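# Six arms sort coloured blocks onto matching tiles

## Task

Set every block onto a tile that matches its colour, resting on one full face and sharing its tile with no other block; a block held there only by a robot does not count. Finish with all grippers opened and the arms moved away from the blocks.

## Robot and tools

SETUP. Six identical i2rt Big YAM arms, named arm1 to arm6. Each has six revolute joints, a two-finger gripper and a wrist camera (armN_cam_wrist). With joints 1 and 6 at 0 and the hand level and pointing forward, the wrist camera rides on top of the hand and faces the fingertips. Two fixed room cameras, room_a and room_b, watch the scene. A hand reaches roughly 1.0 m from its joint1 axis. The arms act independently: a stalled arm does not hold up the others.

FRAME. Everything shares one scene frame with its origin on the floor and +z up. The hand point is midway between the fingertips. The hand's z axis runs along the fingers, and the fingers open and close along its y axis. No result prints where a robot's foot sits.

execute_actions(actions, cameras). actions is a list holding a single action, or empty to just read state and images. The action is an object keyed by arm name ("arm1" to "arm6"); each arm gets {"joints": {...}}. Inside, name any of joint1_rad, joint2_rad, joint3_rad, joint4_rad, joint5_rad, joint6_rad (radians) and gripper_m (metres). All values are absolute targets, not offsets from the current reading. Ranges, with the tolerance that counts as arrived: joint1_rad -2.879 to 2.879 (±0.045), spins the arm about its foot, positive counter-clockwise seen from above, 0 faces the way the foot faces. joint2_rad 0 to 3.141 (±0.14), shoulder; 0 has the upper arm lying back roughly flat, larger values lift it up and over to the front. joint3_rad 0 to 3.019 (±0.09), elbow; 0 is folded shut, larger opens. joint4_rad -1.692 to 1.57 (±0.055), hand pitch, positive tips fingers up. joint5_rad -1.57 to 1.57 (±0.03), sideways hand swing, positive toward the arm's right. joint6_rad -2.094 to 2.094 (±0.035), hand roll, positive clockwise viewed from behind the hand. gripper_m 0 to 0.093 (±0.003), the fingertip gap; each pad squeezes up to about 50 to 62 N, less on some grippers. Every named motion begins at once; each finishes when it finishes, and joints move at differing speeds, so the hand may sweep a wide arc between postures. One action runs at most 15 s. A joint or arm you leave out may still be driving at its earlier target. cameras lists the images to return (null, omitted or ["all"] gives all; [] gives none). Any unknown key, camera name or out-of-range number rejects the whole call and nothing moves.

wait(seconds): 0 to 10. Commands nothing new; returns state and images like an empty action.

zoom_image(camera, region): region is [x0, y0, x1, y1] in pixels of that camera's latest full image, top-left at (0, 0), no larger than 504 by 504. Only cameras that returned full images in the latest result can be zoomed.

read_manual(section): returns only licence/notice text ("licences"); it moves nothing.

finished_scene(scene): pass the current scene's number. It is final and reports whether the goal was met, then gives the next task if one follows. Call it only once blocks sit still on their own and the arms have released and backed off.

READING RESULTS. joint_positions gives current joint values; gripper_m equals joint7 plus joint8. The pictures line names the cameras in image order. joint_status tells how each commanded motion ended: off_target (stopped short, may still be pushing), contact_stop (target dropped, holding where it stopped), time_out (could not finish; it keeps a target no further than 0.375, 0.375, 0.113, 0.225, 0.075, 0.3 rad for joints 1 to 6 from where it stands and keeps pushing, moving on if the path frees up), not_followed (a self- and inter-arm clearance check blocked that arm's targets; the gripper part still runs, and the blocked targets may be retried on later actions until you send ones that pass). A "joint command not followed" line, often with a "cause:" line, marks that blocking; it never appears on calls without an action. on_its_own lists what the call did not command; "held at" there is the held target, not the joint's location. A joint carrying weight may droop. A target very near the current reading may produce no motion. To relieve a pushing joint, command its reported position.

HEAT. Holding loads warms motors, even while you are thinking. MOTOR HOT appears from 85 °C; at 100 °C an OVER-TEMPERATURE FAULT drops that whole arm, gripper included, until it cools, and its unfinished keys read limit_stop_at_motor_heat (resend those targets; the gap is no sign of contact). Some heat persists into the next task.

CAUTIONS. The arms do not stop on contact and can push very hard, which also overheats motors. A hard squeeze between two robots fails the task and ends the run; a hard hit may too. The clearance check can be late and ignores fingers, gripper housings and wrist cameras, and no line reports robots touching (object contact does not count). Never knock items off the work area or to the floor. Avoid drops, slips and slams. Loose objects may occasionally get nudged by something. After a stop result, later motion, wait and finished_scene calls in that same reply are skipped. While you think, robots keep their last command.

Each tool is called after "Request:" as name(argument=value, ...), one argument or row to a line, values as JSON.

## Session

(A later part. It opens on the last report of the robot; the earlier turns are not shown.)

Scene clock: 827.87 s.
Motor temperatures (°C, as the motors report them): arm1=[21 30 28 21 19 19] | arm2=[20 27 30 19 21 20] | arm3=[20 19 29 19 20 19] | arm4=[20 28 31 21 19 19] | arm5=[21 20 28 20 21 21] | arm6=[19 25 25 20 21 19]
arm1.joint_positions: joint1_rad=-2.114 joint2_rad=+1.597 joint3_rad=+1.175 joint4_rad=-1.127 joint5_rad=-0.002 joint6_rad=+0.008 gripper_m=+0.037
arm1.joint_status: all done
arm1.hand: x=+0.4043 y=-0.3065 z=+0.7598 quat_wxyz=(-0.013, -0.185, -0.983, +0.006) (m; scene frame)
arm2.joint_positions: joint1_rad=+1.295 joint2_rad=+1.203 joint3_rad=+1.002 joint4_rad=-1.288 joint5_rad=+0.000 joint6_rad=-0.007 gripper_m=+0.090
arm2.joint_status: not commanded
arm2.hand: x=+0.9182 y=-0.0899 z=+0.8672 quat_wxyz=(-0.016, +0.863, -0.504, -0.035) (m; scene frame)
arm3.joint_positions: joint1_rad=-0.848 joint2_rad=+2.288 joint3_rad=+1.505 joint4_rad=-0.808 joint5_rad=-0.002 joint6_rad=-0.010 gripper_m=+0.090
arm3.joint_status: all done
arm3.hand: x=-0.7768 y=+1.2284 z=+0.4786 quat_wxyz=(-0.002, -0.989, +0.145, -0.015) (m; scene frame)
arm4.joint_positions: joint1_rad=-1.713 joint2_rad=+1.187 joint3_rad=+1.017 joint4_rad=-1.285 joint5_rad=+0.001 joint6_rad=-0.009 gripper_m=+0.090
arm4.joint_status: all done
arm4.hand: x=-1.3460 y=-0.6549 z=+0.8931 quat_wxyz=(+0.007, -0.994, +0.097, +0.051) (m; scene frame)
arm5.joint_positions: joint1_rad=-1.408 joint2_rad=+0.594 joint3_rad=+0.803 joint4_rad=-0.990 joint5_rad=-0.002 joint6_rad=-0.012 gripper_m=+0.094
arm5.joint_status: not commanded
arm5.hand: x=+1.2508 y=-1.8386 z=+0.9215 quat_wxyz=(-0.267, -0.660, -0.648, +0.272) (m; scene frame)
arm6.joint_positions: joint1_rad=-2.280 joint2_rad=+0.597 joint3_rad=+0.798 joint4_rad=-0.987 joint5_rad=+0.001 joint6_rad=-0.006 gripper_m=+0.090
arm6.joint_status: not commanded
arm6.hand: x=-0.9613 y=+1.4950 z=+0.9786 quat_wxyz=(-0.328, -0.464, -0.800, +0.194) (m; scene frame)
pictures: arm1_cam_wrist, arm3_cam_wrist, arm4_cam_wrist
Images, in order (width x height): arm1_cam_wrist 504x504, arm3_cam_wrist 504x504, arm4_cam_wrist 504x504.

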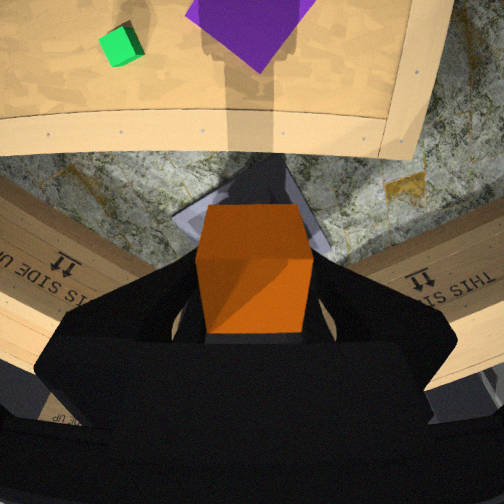

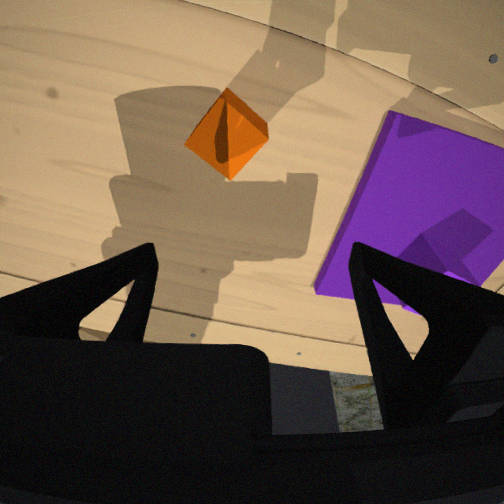

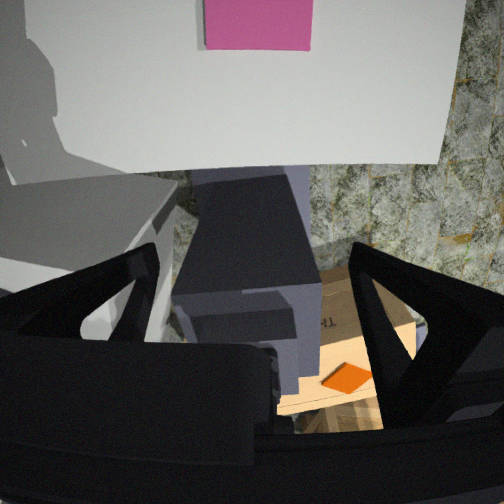

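Request:
zoom_image(
  camera="arm3_cam_wrist",
  region=[160, 70, 300, 210],
)

Region (160, 70, 300, 210) of arm3_cam_wrist's 504x504 image, scaled by 3.600, with more detail than that image has.

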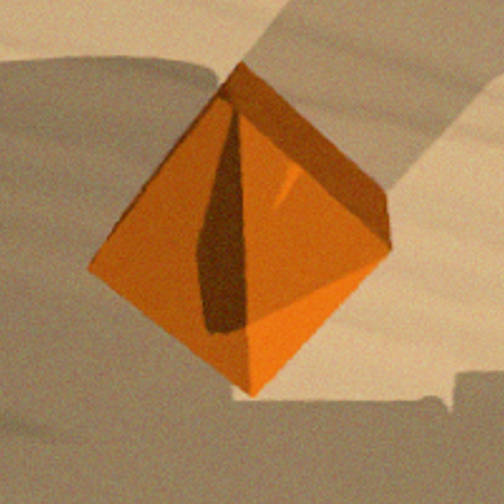

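Request:
execute_actions(
  actions=[
    {"arm1": {"joints": {"joint1_rad": 1.9}}, "arm2": {"joints": {"joint1_rad": 1.97}}, "arm3": {"joints": {"joint1_rad": -0.82, "joint2_rad": 2.385, "joint3_rad": 1.68, "joint4_rad": -0.84, "joint6_rad": 0.755}}},
  ],
  cameras=["arm1_cam_wrist", "arm2_cam_wrist", "arm3_cam_wrist"],
)

Scene clock: 859.73 s.
Motor temperatures (°C, as the motors report them): arm1=[21 28 29 21 19 19] | arm2=[20 27 30 19 21 20] | arm3=[20 22 27 19 20 19] | arm4=[20 25 30 21 19 19] | arm5=[21 20 28 20 21 21] | arm6=[19 24 26 20 21 19]
arm1.joint_positions: joint1_rad=+1.906 joint2_rad=+1.605 joint3_rad=+1.175 joint4_rad=-1.127 joint5_rad=-0.001 joint6_rad=+0.006 gripper_m=+0.037
arm1.joint_status: all done
arm1.hand: x=-0.4140 y=-0.3674 z=+0.7552 quat_wxyz=(+0.008, +0.968, +0.251, -0.007) (m; scene frame)
arm2.joint_positions: joint1_rad=+1.964 joint2_rad=+1.203 joint3_rad=+1.002 joint4_rad=-1.288 joint5_rad=+0.000 joint6_rad=-0.007 gripper_m=+0.090
arm2.joint_status: all done
arm2.hand: x=+0.7679 y=-0.2578 z=+0.8693 quat_wxyz=(-0.003, +0.980, -0.193, -0.041) (m; scene frame)
arm3.joint_positions: joint1_rad=-0.823 joint2_rad=+2.383 joint3_rad=+1.646 joint4_rad=-0.835 joint5_rad=-0.002 joint6_rad=+0.743 gripper_m=+0.090
arm3.joint_status: all done
arm3.hand: x=-0.8175 y=+1.2249 z=+0.4614 quat_wxyz=(+0.002, -0.873, +0.488, -0.005) (m; scene frame)
arm4.joint_positions: joint1_rad=-1.713 joint2_rad=+1.187 joint3_rad=+1.017 joint4_rad=-1.285 joint5_rad=+0.001 joint6_rad=-0.009 gripper_m=+0.090
arm4.joint_status: not commanded
arm4.hand: x=-1.3460 y=-0.6549 z=+0.8931 quat_wxyz=(+0.007, -0.994, +0.097, +0.051) (m; scene frame)
arm5.joint_positions: joint1_rad=-1.408 joint2_rad=+0.594 joint3_rad=+0.803 joint4_rad=-0.990 joint5_rad=-0.002 joint6_rad=-0.012 gripper_m=+0.094
arm5.joint_status: not commanded
arm5.hand: x=+1.2508 y=-1.8386 z=+0.9215 quat_wxyz=(-0.267, -0.660, -0.648, +0.272) (m; scene frame)
arm6.joint_positions: joint1_rad=-2.280 joint2_rad=+0.597 joint3_rad=+0.798 joint4_rad=-0.987 joint5_rad=+0.001 joint6_rad=-0.006 gripper_m=+0.090
arm6.joint_status: not commanded
arm6.hand: x=-0.9613 y=+1.4950 z=+0.9786 quat_wxyz=(-0.328, -0.464, -0.800, +0.194) (m; scene frame)
pictures: arm1_cam_wrist, arm2_cam_wrist, arm3_cam_wrist
Images, in order (width x height): arm1_cam_wrist 504x504, arm2_cam_wrist 504x504, arm3_cam_wrist 504x504.

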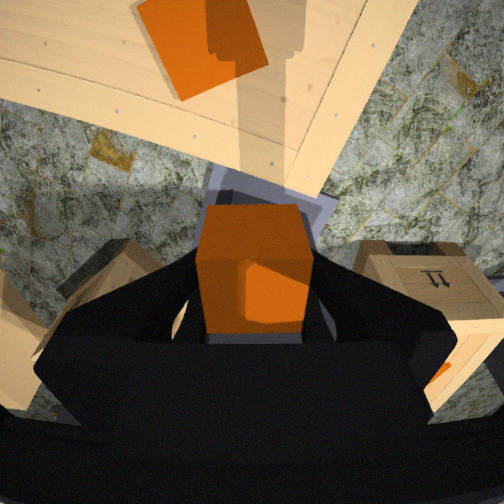

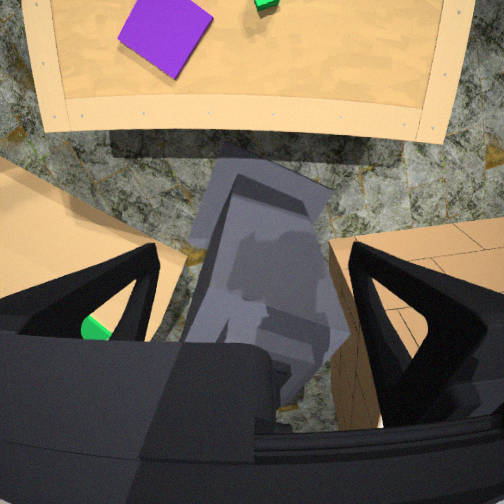

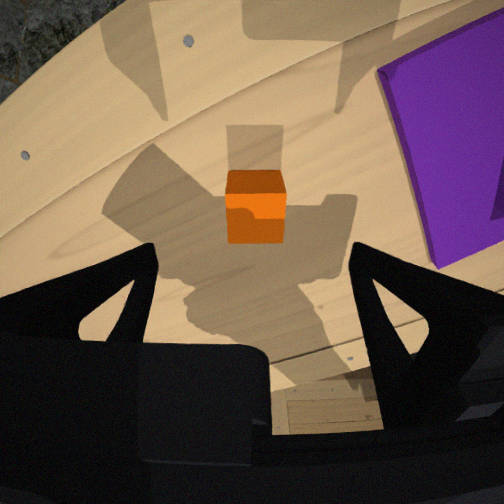

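Request:
execute_actions(
  actions=[
    {"arm1": {"joints": {"joint1_rad": 2.022, "joint2_rad": 2.29, "joint3_rad": 1.455, "joint4_rad": -0.705}}, "arm2": {"joints": {"joint1_rad": 1.92, "joint2_rad": 2.30, "joint3_rad": 1.41, "joint4_rad": -0.65}}, "arm3": {"joints": {"joint2_rad": 2.445, "joint4_rad": -0.755}}},
  ],
  cameras=["arm1_cam_wrist", "arm2_cam_wrist", "arm3_cam_wrist"],
)

Scene clock: 880.53 s.
Motor temperatures (°C, as the motors report them): arm1=[21 28 29 21 19 19] | arm2=[20 27 30 19 21 20] | arm3=[20 23 27 19 20 19] | arm4=[20 25 30 21 19 19] | arm5=[21 20 28 20 21 21] | arm6=[19 24 26 20 21 19]
arm1.joint_positions: joint1_rad=+2.030 joint2_rad=+2.295 joint3_rad=+1.438 joint4_rad=-0.714 joint5_rad=-0.001 joint6_rad=+0.006 gripper_m=+0.037
arm1.joint_status: all done
arm1.hand: x=-0.4793 y=-0.4891 z=+0.4890 quat_wxyz=(+0.006, +0.951, +0.311, +0.000) (m; scene frame)
arm2.joint_positions: joint1_rad=+1.929 joint2_rad=+2.317 joint3_rad=+1.393 joint4_rad=-0.663 joint5_rad=+0.000 joint6_rad=-0.007 gripper_m=+0.090
arm2.joint_status: all done
arm2.hand: x=+0.5791 y=-0.1623 z=+0.4941 quat_wxyz=(+0.007, +0.978, -0.210, +0.007) (m; scene frame)
arm3.joint_positions: joint1_rad=-0.823 joint2_rad=+2.451 joint3_rad=+1.651 joint4_rad=-0.764 joint5_rad=-0.002 joint6_rad=+0.743 gripper_m=+0.090
arm3.joint_status: all done
arm3.hand: x=-0.8160 y=+1.2246 z=+0.4218 quat_wxyz=(+0.001, -0.873, +0.488, -0.001) (m; scene frame)
arm4.joint_positions: joint1_rad=-1.713 joint2_rad=+1.187 joint3_rad=+1.017 joint4_rad=-1.285 joint5_rad=+0.001 joint6_rad=-0.009 gripper_m=+0.090
arm4.joint_status: not commanded
arm4.hand: x=-1.3460 y=-0.6549 z=+0.8931 quat_wxyz=(+0.007, -0.994, +0.097, +0.051) (m; scene frame)
arm5.joint_positions: joint1_rad=-1.408 joint2_rad=+0.594 joint3_rad=+0.803 joint4_rad=-0.990 joint5_rad=-0.002 joint6_rad=-0.012 gripper_m=+0.094
arm5.joint_status: not commanded
arm5.hand: x=+1.2508 y=-1.8386 z=+0.9215 quat_wxyz=(-0.267, -0.660, -0.648, +0.272) (m; scene frame)
arm6.joint_positions: joint1_rad=-2.280 joint2_rad=+0.597 joint3_rad=+0.798 joint4_rad=-0.987 joint5_rad=+0.001 joint6_rad=-0.006 gripper_m=+0.090
arm6.joint_status: not commanded
arm6.hand: x=-0.9613 y=+1.4950 z=+0.9786 quat_wxyz=(-0.328, -0.464, -0.800, +0.194) (m; scene frame)
pictures: arm1_cam_wrist, arm2_cam_wrist, arm3_cam_wrist
Images, in order (width x height): arm1_cam_wrist 504x504, arm2_cam_wrist 504x504, arm3_cam_wrist 504x504.

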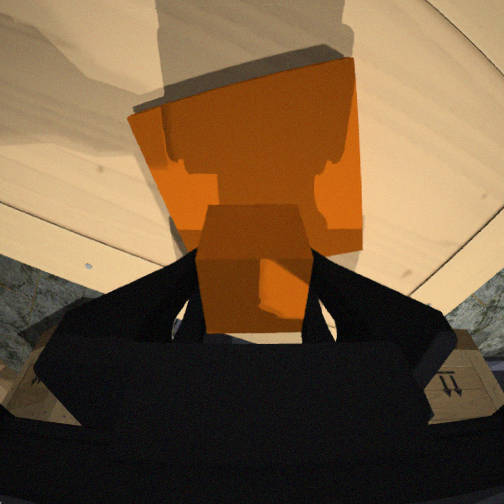

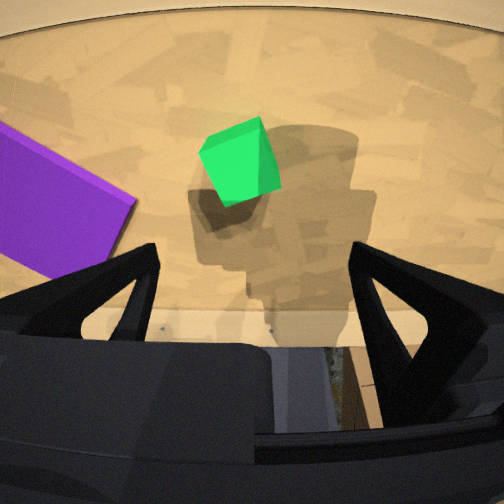

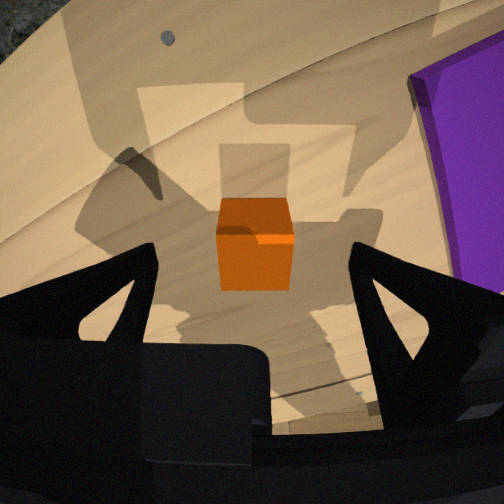

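Request:
zoom_image(
  camera="arm2_cam_wrist",
  region=[170, 90, 310, 230],
)

Region (170, 90, 310, 230) of arm2_cam_wrist's 504x504 image, scaled by 3.600, with more detail than that image has.

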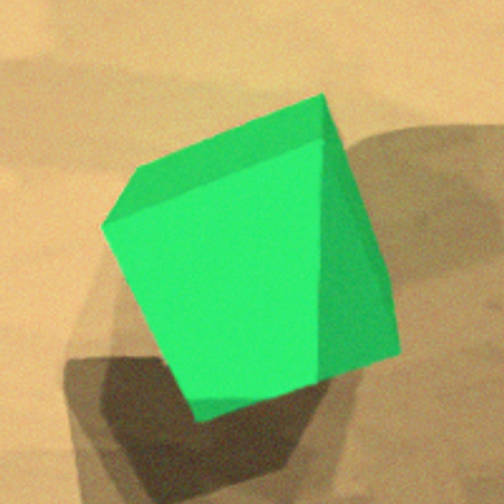

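Request:
execute_actions(
  actions=[
    {"arm1": {"joints": {"joint2_rad": 2.39, "joint4_rad": -0.605}}, "arm2": {"joints": {"joint1_rad": 1.948, "joint2_rad": 2.495, "joint3_rad": 1.52, "joint4_rad": -0.553, "joint6_rad": -0.365}}, "arm3": {"joints": {"gripper_m": 0.012}}},
  ],
  cameras=["arm1_cam_wrist", "arm2_cam_wrist", "arm3_cam_wrist"],
)

Scene clock: 905.20 s.
Motor temperatures (°C, as the motors report them): arm1=[21 29 28 21 19 19] | arm2=[20 29 29 19 21 20] | arm3=[20 23 27 19 20 19] | arm4=[20 24 30 21 19 19] | arm5=[21 20 28 20 21 21] | arm6=[19 24 26 20 21 19]
arm1.joint_positions: joint1_rad=+2.030 joint2_rad=+2.398 joint3_rad=+1.438 joint4_rad=-0.615 joint5_rad=-0.001 joint6_rad=+0.006 gripper_m=+0.037
arm1.joint_status: all done
arm1.hand: x=-0.4720 y=-0.4845 z=+0.4327 quat_wxyz=(+0.005, +0.951, +0.311, +0.002) (m; scene frame)
arm2.joint_positions: joint1_rad=+1.936 joint2_rad=+2.499 joint3_rad=+1.506 joint4_rad=-0.561 joint5_rad=+0.000 joint6_rad=-0.356 gripper_m=+0.090
arm2.joint_status: all done
arm2.hand: x=+0.5555 y=-0.1568 z=+0.4193 quat_wxyz=(+0.002, +0.999, -0.034, -0.010) (m; scene frame)
arm3.joint_positions: joint1_rad=-0.823 joint2_rad=+2.451 joint3_rad=+1.651 joint4_rad=-0.764 joint5_rad=-0.002 joint6_rad=+0.744 gripper_m=+0.030
arm3.joint_status: gripper_m off_target (ended at +0.030, target +0.012)
arm3.hand: x=-0.8160 y=+1.2246 z=+0.4218 quat_wxyz=(+0.001, -0.873, +0.488, -0.001) (m; scene frame)
arm4.joint_positions: joint1_rad=-1.713 joint2_rad=+1.187 joint3_rad=+1.017 joint4_rad=-1.285 joint5_rad=+0.001 joint6_rad=-0.009 gripper_m=+0.090
arm4.joint_status: not commanded
arm4.hand: x=-1.3460 y=-0.6549 z=+0.8931 quat_wxyz=(+0.007, -0.994, +0.097, +0.051) (m; scene frame)
arm5.joint_positions: joint1_rad=-1.408 joint2_rad=+0.594 joint3_rad=+0.803 joint4_rad=-0.990 joint5_rad=-0.002 joint6_rad=-0.012 gripper_m=+0.094
arm5.joint_status: not commanded
arm5.hand: x=+1.2508 y=-1.8386 z=+0.9215 quat_wxyz=(-0.267, -0.660, -0.648, +0.272) (m; scene frame)
arm6.joint_positions: joint1_rad=-2.280 joint2_rad=+0.597 joint3_rad=+0.798 joint4_rad=-0.987 joint5_rad=+0.001 joint6_rad=-0.006 gripper_m=+0.090
arm6.joint_status: not commanded
arm6.hand: x=-0.9613 y=+1.4950 z=+0.9786 quat_wxyz=(-0.328, -0.464, -0.800, +0.194) (m; scene frame)
pictures: arm1_cam_wrist, arm2_cam_wrist, arm3_cam_wrist
Images, in order (width x height): arm1_cam_wrist 504x504, arm2_cam_wrist 504x504, arm3_cam_wrist 504x504.

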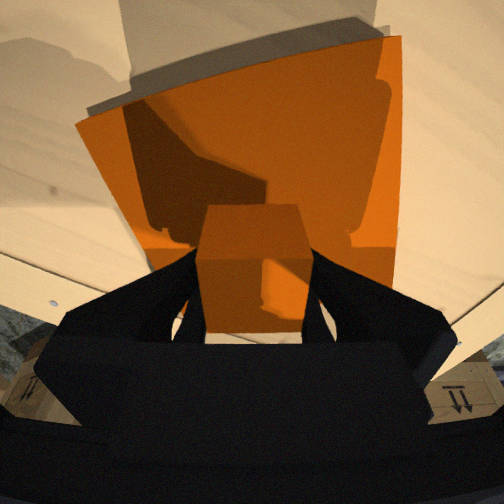

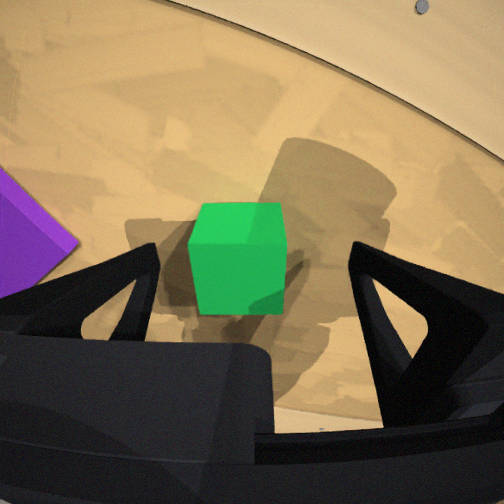

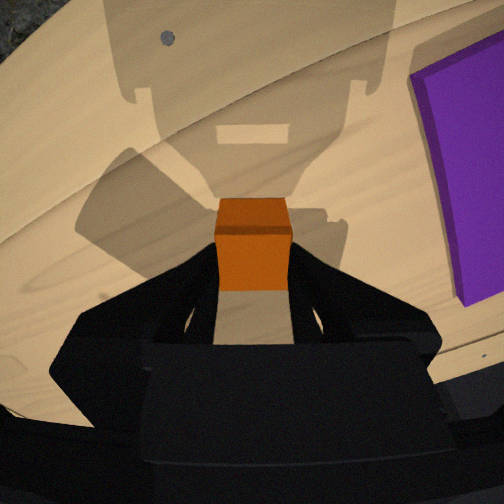

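Request:
execute_actions(
  actions=[
    {"arm1": {"joints": {"joint2_rad": 2.427}}, "arm2": {"joints": {"joint2_rad": 2.544}}, "arm3": {"joints": {"joint2_rad": 2.192, "joint3_rad": 1.56, "joint4_rad": -0.928, "joint6_rad": 0.0}}},
  ],
  cameras=["arm1_cam_wrist", "arm2_cam_wrist"],
)

Scene clock: 922.80 s.
Motor temperatures (°C, as the motors report them): arm1=[21 30 28 21 19 19] | arm2=[20 29 28 19 21 20] | arm3=[20 24 27 19 20 19] | arm4=[20 24 30 21 19 19] | arm5=[21 20 29 20 21 21] | arm6=[19 23 26 20 21 19]
arm1.joint_positions: joint1_rad=+2.030 joint2_rad=+2.413 joint3_rad=+1.438 joint4_rad=-0.615 joint5_rad=-0.001 joint6_rad=+0.006 gripper_m=+0.037
arm1.joint_status: all done
arm1.hand: x=-0.4678 y=-0.4814 z=+0.4246 quat_wxyz=(+0.003, +0.950, +0.311, +0.009) (m; scene frame)
arm2.joint_positions: joint1_rad=+1.936 joint2_rad=+2.527 joint3_rad=+1.506 joint4_rad=-0.561 joint5_rad=+0.000 joint6_rad=-0.356 gripper_m=+0.090
arm2.joint_status: all done
arm2.hand: x=+0.5658 y=-0.1615 z=+0.4038 quat_wxyz=(+0.007, +0.999, -0.033, +0.003) (m; scene frame)
arm3.joint_positions: joint1_rad=-0.823 joint2_rad=+2.188 joint3_rad=+1.542 joint4_rad=-0.921 joint5_rad=-0.002 joint6_rad=+0.013 gripper_m=+0.030
arm3.joint_status: all done
arm3.hand: x=-0.7955 y=+1.2184 z=+0.5467 quat_wxyz=(+0.000, -0.990, +0.144, -0.003) (m; scene frame)
arm4.joint_positions: joint1_rad=-1.713 joint2_rad=+1.187 joint3_rad=+1.017 joint4_rad=-1.285 joint5_rad=+0.001 joint6_rad=-0.009 gripper_m=+0.090
arm4.joint_status: not commanded
arm4.hand: x=-1.3460 y=-0.6549 z=+0.8931 quat_wxyz=(+0.007, -0.994, +0.097, +0.051) (m; scene frame)
arm5.joint_positions: joint1_rad=-1.408 joint2_rad=+0.594 joint3_rad=+0.803 joint4_rad=-0.990 joint5_rad=-0.002 joint6_rad=-0.012 gripper_m=+0.094
arm5.joint_status: not commanded
arm5.hand: x=+1.2508 y=-1.8386 z=+0.9215 quat_wxyz=(-0.267, -0.660, -0.648, +0.272) (m; scene frame)
arm6.joint_positions: joint1_rad=-2.280 joint2_rad=+0.597 joint3_rad=+0.798 joint4_rad=-0.987 joint5_rad=+0.001 joint6_rad=-0.006 gripper_m=+0.090
arm6.joint_status: not commanded
arm6.hand: x=-0.9613 y=+1.4950 z=+0.9786 quat_wxyz=(-0.328, -0.464, -0.800, +0.194) (m; scene frame)
pictures: arm1_cam_wrist, arm2_cam_wrist
Images, in order (width x height): arm1_cam_wrist 504x504, arm2_cam_wrist 504x504.

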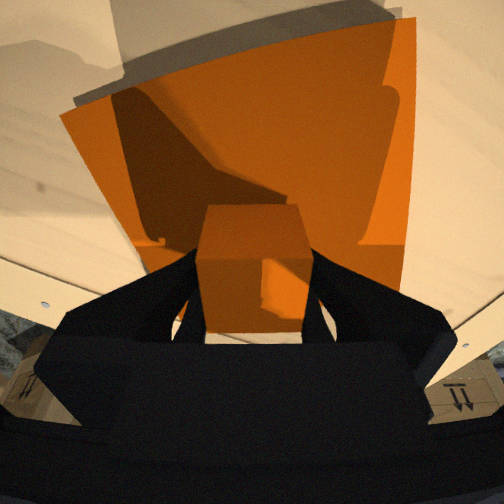

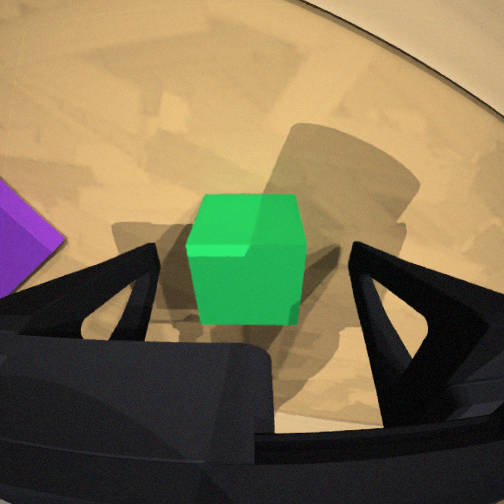

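Request:
execute_actions(
  actions=[
    {"arm1": {"joints": {"joint2_rad": 2.435, "joint4_rad": -0.565}}, "arm2": {"joints": {"gripper_m": 0.02}}, "arm3": {"joints": {"joint1_rad": 1.385}}},
  ],
  cameras=["arm1_cam_wrist", "arm2_cam_wrist", "arm3_cam_wrist"],
)

Scene clock: 931.23 s.
Motor temperatures (°C, as the motors report them): arm1=[21 30 28 21 19 19] | arm2=[20 29 28 19 21 20] | arm3=[20 24 27 19 20 19] | arm4=[20 24 30 21 19 19] | arm5=[21 20 29 20 21 21] | arm6=[19 23 26 20 21 19]
arm1.joint_positions: joint1_rad=+2.030 joint2_rad=+2.418 joint3_rad=+1.438 joint4_rad=-0.576 joint5_rad=-0.001 joint6_rad=+0.006 gripper_m=+0.037
arm1.joint_status: all done
arm1.hand: x=-0.4740 y=-0.4861 z=+0.4219 quat_wxyz=(+0.008, +0.950, +0.311, -0.007) (m; scene frame)
arm2.joint_positions: joint1_rad=+1.936 joint2_rad=+2.527 joint3_rad=+1.506 joint4_rad=-0.561 joint5_rad=+0.000 joint6_rad=-0.357 gripper_m=+0.038
arm2.joint_status: gripper_m off_target (ended at +0.038, target +0.020)
arm2.hand: x=+0.5658 y=-0.1615 z=+0.4038 quat_wxyz=(+0.007, +0.999, -0.033, +0.003) (m; scene frame)
arm3.joint_positions: joint1_rad=+1.390 joint2_rad=+2.188 joint3_rad=+1.548 joint4_rad=-0.921 joint5_rad=+0.000 joint6_rad=+0.010 gripper_m=+0.030
arm3.joint_status: all done
arm3.hand: x=-0.0001 y=+0.4889 z=+0.5569 quat_wxyz=(-0.008, -0.571, -0.821, +0.000) (m; scene frame)
arm4.joint_positions: joint1_rad=-1.713 joint2_rad=+1.187 joint3_rad=+1.017 joint4_rad=-1.285 joint5_rad=+0.001 joint6_rad=-0.009 gripper_m=+0.090
arm4.joint_status: not commanded
arm4.hand: x=-1.3460 y=-0.6549 z=+0.8931 quat_wxyz=(+0.007, -0.994, +0.097, +0.051) (m; scene frame)
arm5.joint_positions: joint1_rad=-1.408 joint2_rad=+0.594 joint3_rad=+0.803 joint4_rad=-0.990 joint5_rad=-0.002 joint6_rad=-0.012 gripper_m=+0.094
arm5.joint_status: not commanded
arm5.hand: x=+1.2508 y=-1.8386 z=+0.9215 quat_wxyz=(-0.267, -0.660, -0.648, +0.272) (m; scene frame)
arm6.joint_positions: joint1_rad=-2.280 joint2_rad=+0.597 joint3_rad=+0.798 joint4_rad=-0.987 joint5_rad=+0.001 joint6_rad=-0.006 gripper_m=+0.090
arm6.joint_status: not commanded
arm6.hand: x=-0.9613 y=+1.4950 z=+0.9786 quat_wxyz=(-0.328, -0.464, -0.800, +0.194) (m; scene frame)
pictures: arm1_cam_wrist, arm2_cam_wrist, arm3_cam_wrist
Images, in order (width x height): arm1_cam_wrist 504x504, arm2_cam_wrist 504x504, arm3_cam_wrist 504x504.

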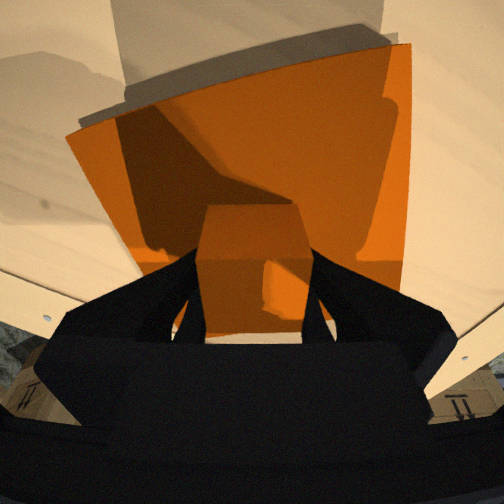

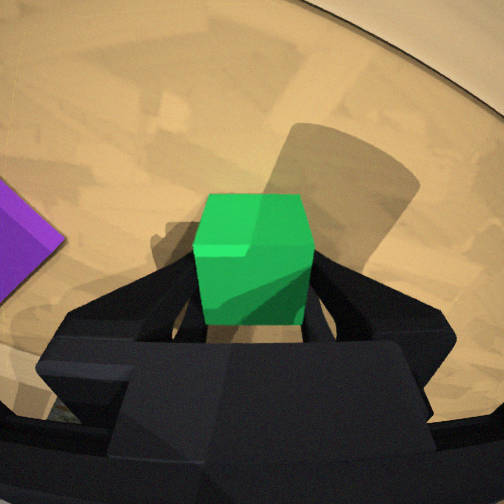

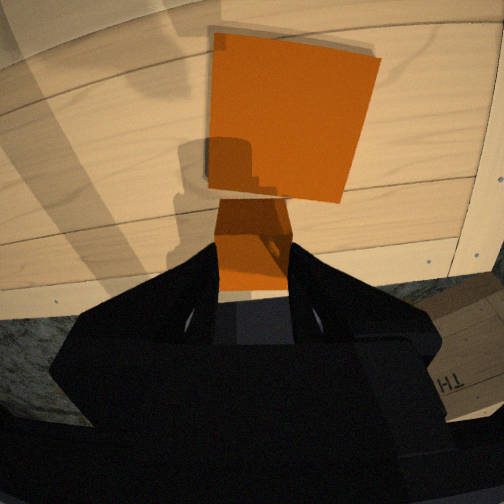

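Request:
execute_actions(
  actions=[
    {"arm1": {"joints": {"joint2_rad": 2.42, "gripper_m": 0.09}}, "arm2": {"joints": {"joint2_rad": 1.559, "joint3_rad": 1.255, "joint4_rad": -1.267, "joint6_rad": 0.0}}, "arm3": {"joints": {"joint1_rad": 1.338, "joint2_rad": 2.455, "joint3_rad": 1.74, "joint4_rad": -0.812}}},
  ],
  cameras=["arm1_cam_wrist", "arm3_cam_wrist"],
)

Scene clock: 946.70 s.
Motor temperatures (°C, as the motors report them): arm1=[21 29 28 21 19 19] | arm2=[20 29 28 19 21 20] | arm3=[20 24 27 19 20 19] | arm4=[20 24 30 21 19 19] | arm5=[21 20 29 20 21 21] | arm6=[19 23 26 20 21 19]
arm1.joint_positions: joint1_rad=+2.030 joint2_rad=+2.418 joint3_rad=+1.438 joint4_rad=-0.576 joint5_rad=-0.001 joint6_rad=+0.006 gripper_m=+0.090
arm1.joint_status: all done
arm1.hand: x=-0.4740 y=-0.4861 z=+0.4219 quat_wxyz=(+0.008, +0.950, +0.311, -0.007) (m; scene frame)
arm2.joint_positions: joint1_rad=+1.936 joint2_rad=+1.565 joint3_rad=+1.240 joint4_rad=-1.255 joint5_rad=+0.000 joint6_rad=-0.009 gripper_m=+0.038
arm2.joint_status: all done
arm2.hand: x=+0.6770 y=-0.2068 z=+0.8240 quat_wxyz=(+0.006, +0.979, -0.205, +0.003) (m; scene frame)
arm3.joint_positions: joint1_rad=+1.335 joint2_rad=+2.471 joint3_rad=+1.715 joint4_rad=-0.815 joint5_rad=-0.002 joint6_rad=+0.010 gripper_m=+0.030
arm3.joint_status: all done
arm3.hand: x=-0.0197 y=+0.4459 z=+0.4354 quat_wxyz=(-0.005, -0.593, -0.805, -0.004) (m; scene frame)
arm4.joint_positions: joint1_rad=-1.713 joint2_rad=+1.187 joint3_rad=+1.017 joint4_rad=-1.285 joint5_rad=+0.001 joint6_rad=-0.009 gripper_m=+0.090
arm4.joint_status: not commanded
arm4.hand: x=-1.3460 y=-0.6549 z=+0.8931 quat_wxyz=(+0.007, -0.994, +0.097, +0.051) (m; scene frame)
arm5.joint_positions: joint1_rad=-1.408 joint2_rad=+0.594 joint3_rad=+0.803 joint4_rad=-0.990 joint5_rad=-0.002 joint6_rad=-0.012 gripper_m=+0.094
arm5.joint_status: not commanded
arm5.hand: x=+1.2508 y=-1.8386 z=+0.9215 quat_wxyz=(-0.267, -0.660, -0.648, +0.272) (m; scene frame)
arm6.joint_positions: joint1_rad=-2.280 joint2_rad=+0.597 joint3_rad=+0.798 joint4_rad=-0.987 joint5_rad=+0.001 joint6_rad=-0.006 gripper_m=+0.090
arm6.joint_status: not commanded
arm6.hand: x=-0.9613 y=+1.4950 z=+0.9786 quat_wxyz=(-0.328, -0.464, -0.800, +0.194) (m; scene frame)
pictures: arm1_cam_wrist, arm3_cam_wrist
Images, in order (width x height): arm1_cam_wrist 504x504, arm3_cam_wrist 504x504.

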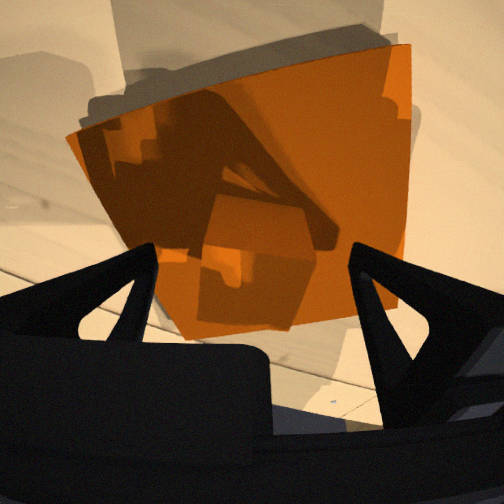

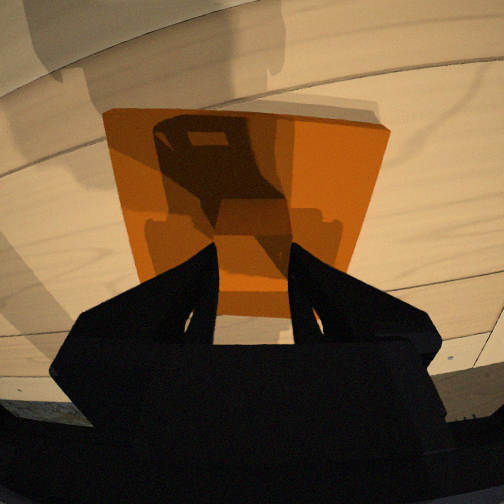

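Request:
execute_actions(
  actions=[
    {"arm1": {"joints": {"joint2_rad": 1.6, "joint3_rad": 1.17, "joint4_rad": -1.0}}, "arm2": {"joints": {"joint1_rad": -2.371}}, "arm3": {"joints": {"gripper_m": 0.09}}},
  ],
  cameras=["arm1_cam_wrist", "arm2_cam_wrist", "arm3_cam_wrist"],
)

Scene clock: 953.53 s.
Motor temperatures (°C, as the motors report them): arm1=[21 29 28 21 19 19] | arm2=[20 29 29 19 21 20] | arm3=[20 24 27 19 20 19] | arm4=[20 24 30 21 19 19] | arm5=[21 20 29 20 21 21] | arm6=[19 23 27 20 21 19]
arm1.joint_positions: joint1_rad=+2.030 joint2_rad=+1.588 joint3_rad=+1.164 joint4_rad=-0.991 joint5_rad=-0.001 joint6_rad=+0.006 gripper_m=+0.090
arm1.joint_status: all done
arm1.hand: x=-0.4072 y=-0.4320 z=+0.7621 quat_wxyz=(+0.031, +0.948, +0.309, -0.074) (m; scene frame)
arm2.joint_positions: joint1_rad=-2.373 joint2_rad=+1.565 joint3_rad=+1.240 joint4_rad=-1.255 joint5_rad=+0.000 joint6_rad=-0.008 gripper_m=+0.038
arm2.joint_status: all done
arm2.hand: x=+1.0758 y=-0.8377 z=+0.8284 quat_wxyz=(+0.001, -0.711, -0.703, +0.001) (m; scene frame)
arm3.joint_positions: joint1_rad=+1.335 joint2_rad=+2.471 joint3_rad=+1.715 joint4_rad=-0.815 joint5_rad=-0.002 joint6_rad=+0.010 gripper_m=+0.090
arm3.joint_status: all done
arm3.hand: x=-0.0197 y=+0.4459 z=+0.4354 quat_wxyz=(-0.005, -0.593, -0.805, -0.004) (m; scene frame)
arm4.joint_positions: joint1_rad=-1.713 joint2_rad=+1.187 joint3_rad=+1.017 joint4_rad=-1.285 joint5_rad=+0.001 joint6_rad=-0.009 gripper_m=+0.090
arm4.joint_status: not commanded
arm4.hand: x=-1.3460 y=-0.6549 z=+0.8931 quat_wxyz=(+0.007, -0.994, +0.097, +0.051) (m; scene frame)
arm5.joint_positions: joint1_rad=-1.408 joint2_rad=+0.594 joint3_rad=+0.803 joint4_rad=-0.990 joint5_rad=-0.002 joint6_rad=-0.012 gripper_m=+0.094
arm5.joint_status: not commanded
arm5.hand: x=+1.2508 y=-1.8386 z=+0.9215 quat_wxyz=(-0.267, -0.660, -0.648, +0.272) (m; scene frame)
arm6.joint_positions: joint1_rad=-2.280 joint2_rad=+0.597 joint3_rad=+0.798 joint4_rad=-0.987 joint5_rad=+0.001 joint6_rad=-0.006 gripper_m=+0.090
arm6.joint_status: not commanded
arm6.hand: x=-0.9613 y=+1.4950 z=+0.9786 quat_wxyz=(-0.328, -0.464, -0.800, +0.194) (m; scene frame)
pictures: arm1_cam_wrist, arm2_cam_wrist, arm3_cam_wrist
Images, in order (width x height): arm1_cam_wrist 504x504, arm2_cam_wrist 504x504, arm3_cam_wrist 504x504.

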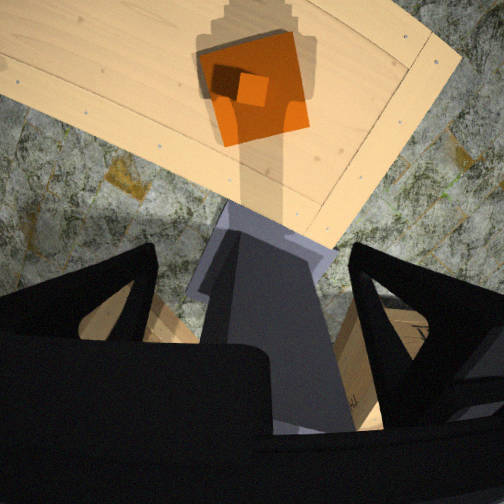

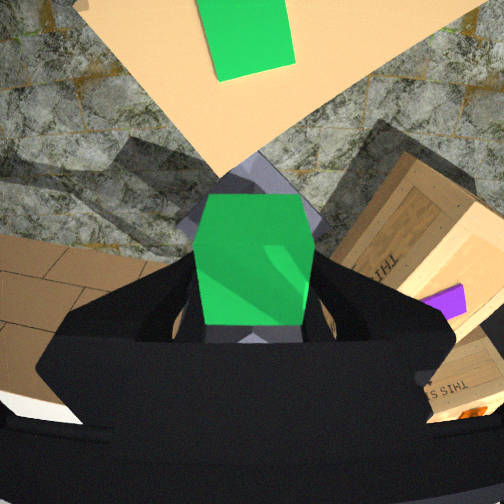

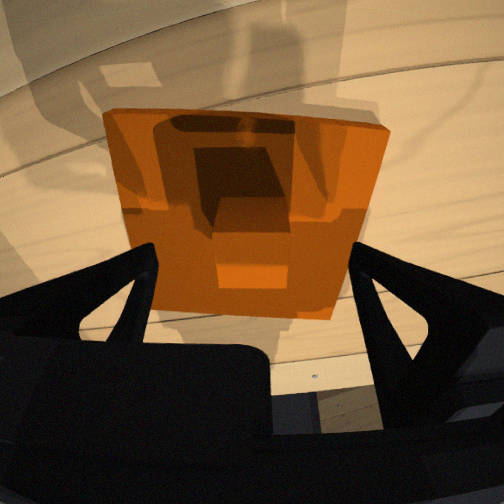

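Request:
execute_actions(
  actions=[
    {"arm2": {"joints": {"joint2_rad": 2.462, "joint3_rad": 1.54, "joint4_rad": -0.605}}, "arm3": {"joints": {"joint2_rad": 1.6, "joint3_rad": 1.17, "joint4_rad": -1.0}}},
  ],
  cameras=["arm2_cam_wrist", "arm3_cam_wrist"],
)

Scene clock: 959.90 s.
Motor temperatures (°C, as the motors report them): arm1=[21 29 29 21 19 19] | arm2=[20 29 29 19 21 20] | arm3=[20 24 27 19 20 19] | arm4=[20 24 30 21 19 19] | arm5=[21 20 29 20 21 21] | arm6=[19 23 27 20 21 19]
arm1.joint_positions: joint1_rad=+2.030 joint2_rad=+1.588 joint3_rad=+1.164 joint4_rad=-0.991 joint5_rad=-0.001 joint6_rad=+0.006 gripper_m=+0.090
arm1.joint_status: not commanded
arm1.hand: x=-0.4072 y=-0.4320 z=+0.7621 quat_wxyz=(+0.031, +0.948, +0.309, -0.074) (m; scene frame)
arm2.joint_positions: joint1_rad=-2.373 joint2_rad=+2.493 joint3_rad=+1.518 joint4_rad=-0.619 joint5_rad=+0.000 joint6_rad=-0.008 gripper_m=+0.038
arm2.joint_status: all done
arm2.hand: x=+1.0718 y=-0.9674 z=+0.4310 quat_wxyz=(+0.006, -0.711, -0.703, -0.004) (m; scene frame)
arm3.joint_positions: joint1_rad=+1.335 joint2_rad=+1.594 joint3_rad=+1.163 joint4_rad=-0.996 joint5_rad=-0.002 joint6_rad=+0.010 gripper_m=+0.090
arm3.joint_status: all done
arm3.hand: x=-0.0711 y=+0.5963 z=+0.7348 quat_wxyz=(-0.063, -0.592, -0.803, +0.038) (m; scene frame)
arm4.joint_positions: joint1_rad=-1.713 joint2_rad=+1.187 joint3_rad=+1.017 joint4_rad=-1.285 joint5_rad=+0.001 joint6_rad=-0.009 gripper_m=+0.090
arm4.joint_status: not commanded
arm4.hand: x=-1.3460 y=-0.6549 z=+0.8931 quat_wxyz=(+0.007, -0.994, +0.097, +0.051) (m; scene frame)
arm5.joint_positions: joint1_rad=-1.408 joint2_rad=+0.594 joint3_rad=+0.803 joint4_rad=-0.990 joint5_rad=-0.002 joint6_rad=-0.012 gripper_m=+0.094
arm5.joint_status: not commanded
arm5.hand: x=+1.2508 y=-1.8386 z=+0.9215 quat_wxyz=(-0.267, -0.660, -0.648, +0.272) (m; scene frame)
arm6.joint_positions: joint1_rad=-2.280 joint2_rad=+0.597 joint3_rad=+0.798 joint4_rad=-0.987 joint5_rad=+0.001 joint6_rad=-0.006 gripper_m=+0.090
arm6.joint_status: not commanded
arm6.hand: x=-0.9613 y=+1.4950 z=+0.9786 quat_wxyz=(-0.328, -0.464, -0.800, +0.194) (m; scene frame)
pictures: arm2_cam_wrist, arm3_cam_wrist
Images, in order (width x height): arm2_cam_wrist 504x504, arm3_cam_wrist 504x504.

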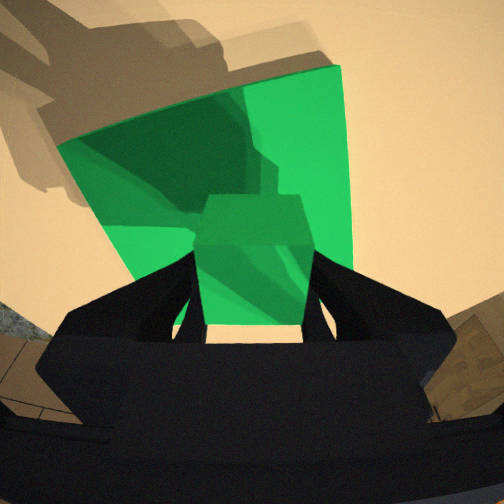

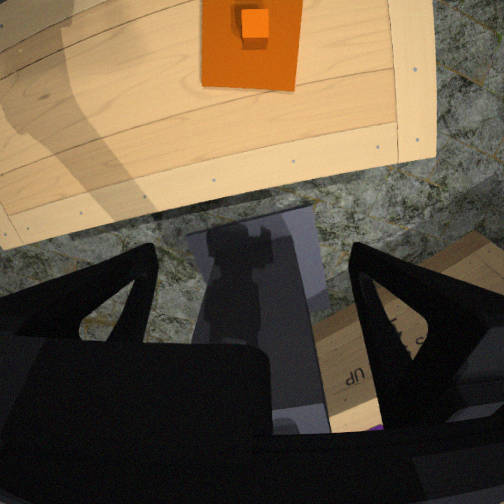

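Request:
execute_actions(
  actions=[
    {"arm2": {"joints": {"joint1_rad": -2.34, "joint2_rad": 2.525, "joint4_rad": -0.58}}},
  ],
  cameras=["arm2_cam_wrist"],
)

Scene clock: 966.13 s.
Motor temperatures (°C, as the motors report them): arm1=[21 28 29 21 19 19] | arm2=[20 29 29 19 21 20] | arm3=[20 24 27 19 20 19] | arm4=[20 24 30 21 19 19] | arm5=[21 20 29 20 21 21] | arm6=[19 23 27 20 21 19]
arm1.joint_positions: joint1_rad=+2.030 joint2_rad=+1.588 joint3_rad=+1.164 joint4_rad=-0.991 joint5_rad=-0.001 joint6_rad=+0.006 gripper_m=+0.090
arm1.joint_status: not commanded
arm1.hand: x=-0.4072 y=-0.4320 z=+0.7621 quat_wxyz=(+0.031, +0.948, +0.309, -0.074) (m; scene frame)
arm2.joint_positions: joint1_rad=-2.347 joint2_rad=+2.509 joint3_rad=+1.518 joint4_rad=-0.595 joint5_rad=+0.000 joint6_rad=-0.008 gripper_m=+0.038
arm2.joint_status: all done
arm2.hand: x=+1.0864 y=-0.9673 z=+0.4220 quat_wxyz=(+0.003, -0.702, -0.712, -0.001) (m; scene frame)
arm3.joint_positions: joint1_rad=+1.335 joint2_rad=+1.594 joint3_rad=+1.163 joint4_rad=-0.996 joint5_rad=-0.002 joint6_rad=+0.010 gripper_m=+0.090
arm3.joint_status: not commanded
arm3.hand: x=-0.0711 y=+0.5963 z=+0.7348 quat_wxyz=(-0.063, -0.592, -0.803, +0.038) (m; scene frame)
arm4.joint_positions: joint1_rad=-1.713 joint2_rad=+1.187 joint3_rad=+1.017 joint4_rad=-1.285 joint5_rad=+0.001 joint6_rad=-0.009 gripper_m=+0.090
arm4.joint_status: not commanded
arm4.hand: x=-1.3460 y=-0.6549 z=+0.8931 quat_wxyz=(+0.007, -0.994, +0.097, +0.051) (m; scene frame)
arm5.joint_positions: joint1_rad=-1.408 joint2_rad=+0.594 joint3_rad=+0.803 joint4_rad=-0.990 joint5_rad=-0.002 joint6_rad=-0.012 gripper_m=+0.094
arm5.joint_status: not commanded
arm5.hand: x=+1.2508 y=-1.8386 z=+0.9215 quat_wxyz=(-0.267, -0.660, -0.648, +0.272) (m; scene frame)
arm6.joint_positions: joint1_rad=-2.280 joint2_rad=+0.597 joint3_rad=+0.798 joint4_rad=-0.987 joint5_rad=+0.001 joint6_rad=-0.006 gripper_m=+0.090
arm6.joint_status: not commanded
arm6.hand: x=-0.9613 y=+1.4950 z=+0.9786 quat_wxyz=(-0.328, -0.464, -0.800, +0.194) (m; scene frame)
pictures: arm2_cam_wrist
Images, in order (width x height): arm2_cam_wrist 504x504.

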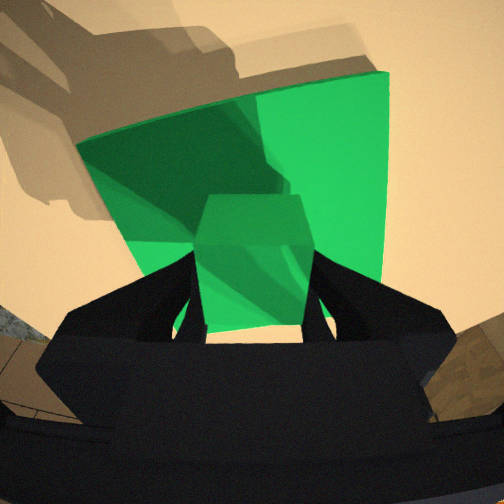

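Request:
execute_actions(
  actions=[
    {"arm2": {"joints": {"joint2_rad": 2.537}}},
  ],
  cameras=["arm2_cam_wrist"],
)

Scene clock: 968.60 s.
Motor temperatures (°C, as the motors report them): arm1=[21 28 29 21 19 19] | arm2=[20 29 29 19 21 20] | arm3=[20 24 27 19 20 19] | arm4=[20 24 30 21 19 19] | arm5=[21 20 29 20 21 21] | arm6=[19 23 27 20 21 19]
arm1.joint_positions: joint1_rad=+2.030 joint2_rad=+1.588 joint3_rad=+1.164 joint4_rad=-0.991 joint5_rad=-0.001 joint6_rad=+0.006 gripper_m=+0.090
arm1.joint_status: not commanded
arm1.hand: x=-0.4072 y=-0.4320 z=+0.7621 quat_wxyz=(+0.031, +0.948, +0.309, -0.074) (m; scene frame)
arm2.joint_positions: joint1_rad=-2.347 joint2_rad=+2.519 joint3_rad=+1.518 joint4_rad=-0.595 joint5_rad=+0.000 joint6_rad=-0.008 gripper_m=+0.038
arm2.joint_status: all done
arm2.hand: x=+1.0864 y=-0.9633 z=+0.4163 quat_wxyz=(+0.007, -0.702, -0.712, -0.004) (m; scene frame)
arm3.joint_positions: joint1_rad=+1.335 joint2_rad=+1.594 joint3_rad=+1.163 joint4_rad=-0.996 joint5_rad=-0.002 joint6_rad=+0.010 gripper_m=+0.090
arm3.joint_status: not commanded
arm3.hand: x=-0.0711 y=+0.5963 z=+0.7348 quat_wxyz=(-0.063, -0.592, -0.803, +0.038) (m; scene frame)
arm4.joint_positions: joint1_rad=-1.713 joint2_rad=+1.187 joint3_rad=+1.017 joint4_rad=-1.285 joint5_rad=+0.001 joint6_rad=-0.009 gripper_m=+0.090
arm4.joint_status: not commanded
arm4.hand: x=-1.3460 y=-0.6549 z=+0.8931 quat_wxyz=(+0.007, -0.994, +0.097, +0.051) (m; scene frame)
arm5.joint_positions: joint1_rad=-1.408 joint2_rad=+0.594 joint3_rad=+0.803 joint4_rad=-0.990 joint5_rad=-0.002 joint6_rad=-0.012 gripper_m=+0.094
arm5.joint_status: not commanded
arm5.hand: x=+1.2508 y=-1.8386 z=+0.9215 quat_wxyz=(-0.267, -0.660, -0.648, +0.272) (m; scene frame)
arm6.joint_positions: joint1_rad=-2.280 joint2_rad=+0.597 joint3_rad=+0.798 joint4_rad=-0.987 joint5_rad=+0.001 joint6_rad=-0.006 gripper_m=+0.090
arm6.joint_status: not commanded
arm6.hand: x=-0.9613 y=+1.4950 z=+0.9786 quat_wxyz=(-0.328, -0.464, -0.800, +0.194) (m; scene frame)
pictures: arm2_cam_wrist
Images, in order (width x height): arm2_cam_wrist 504x504.

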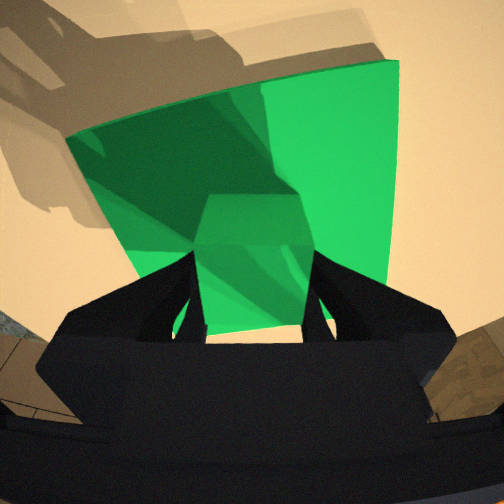

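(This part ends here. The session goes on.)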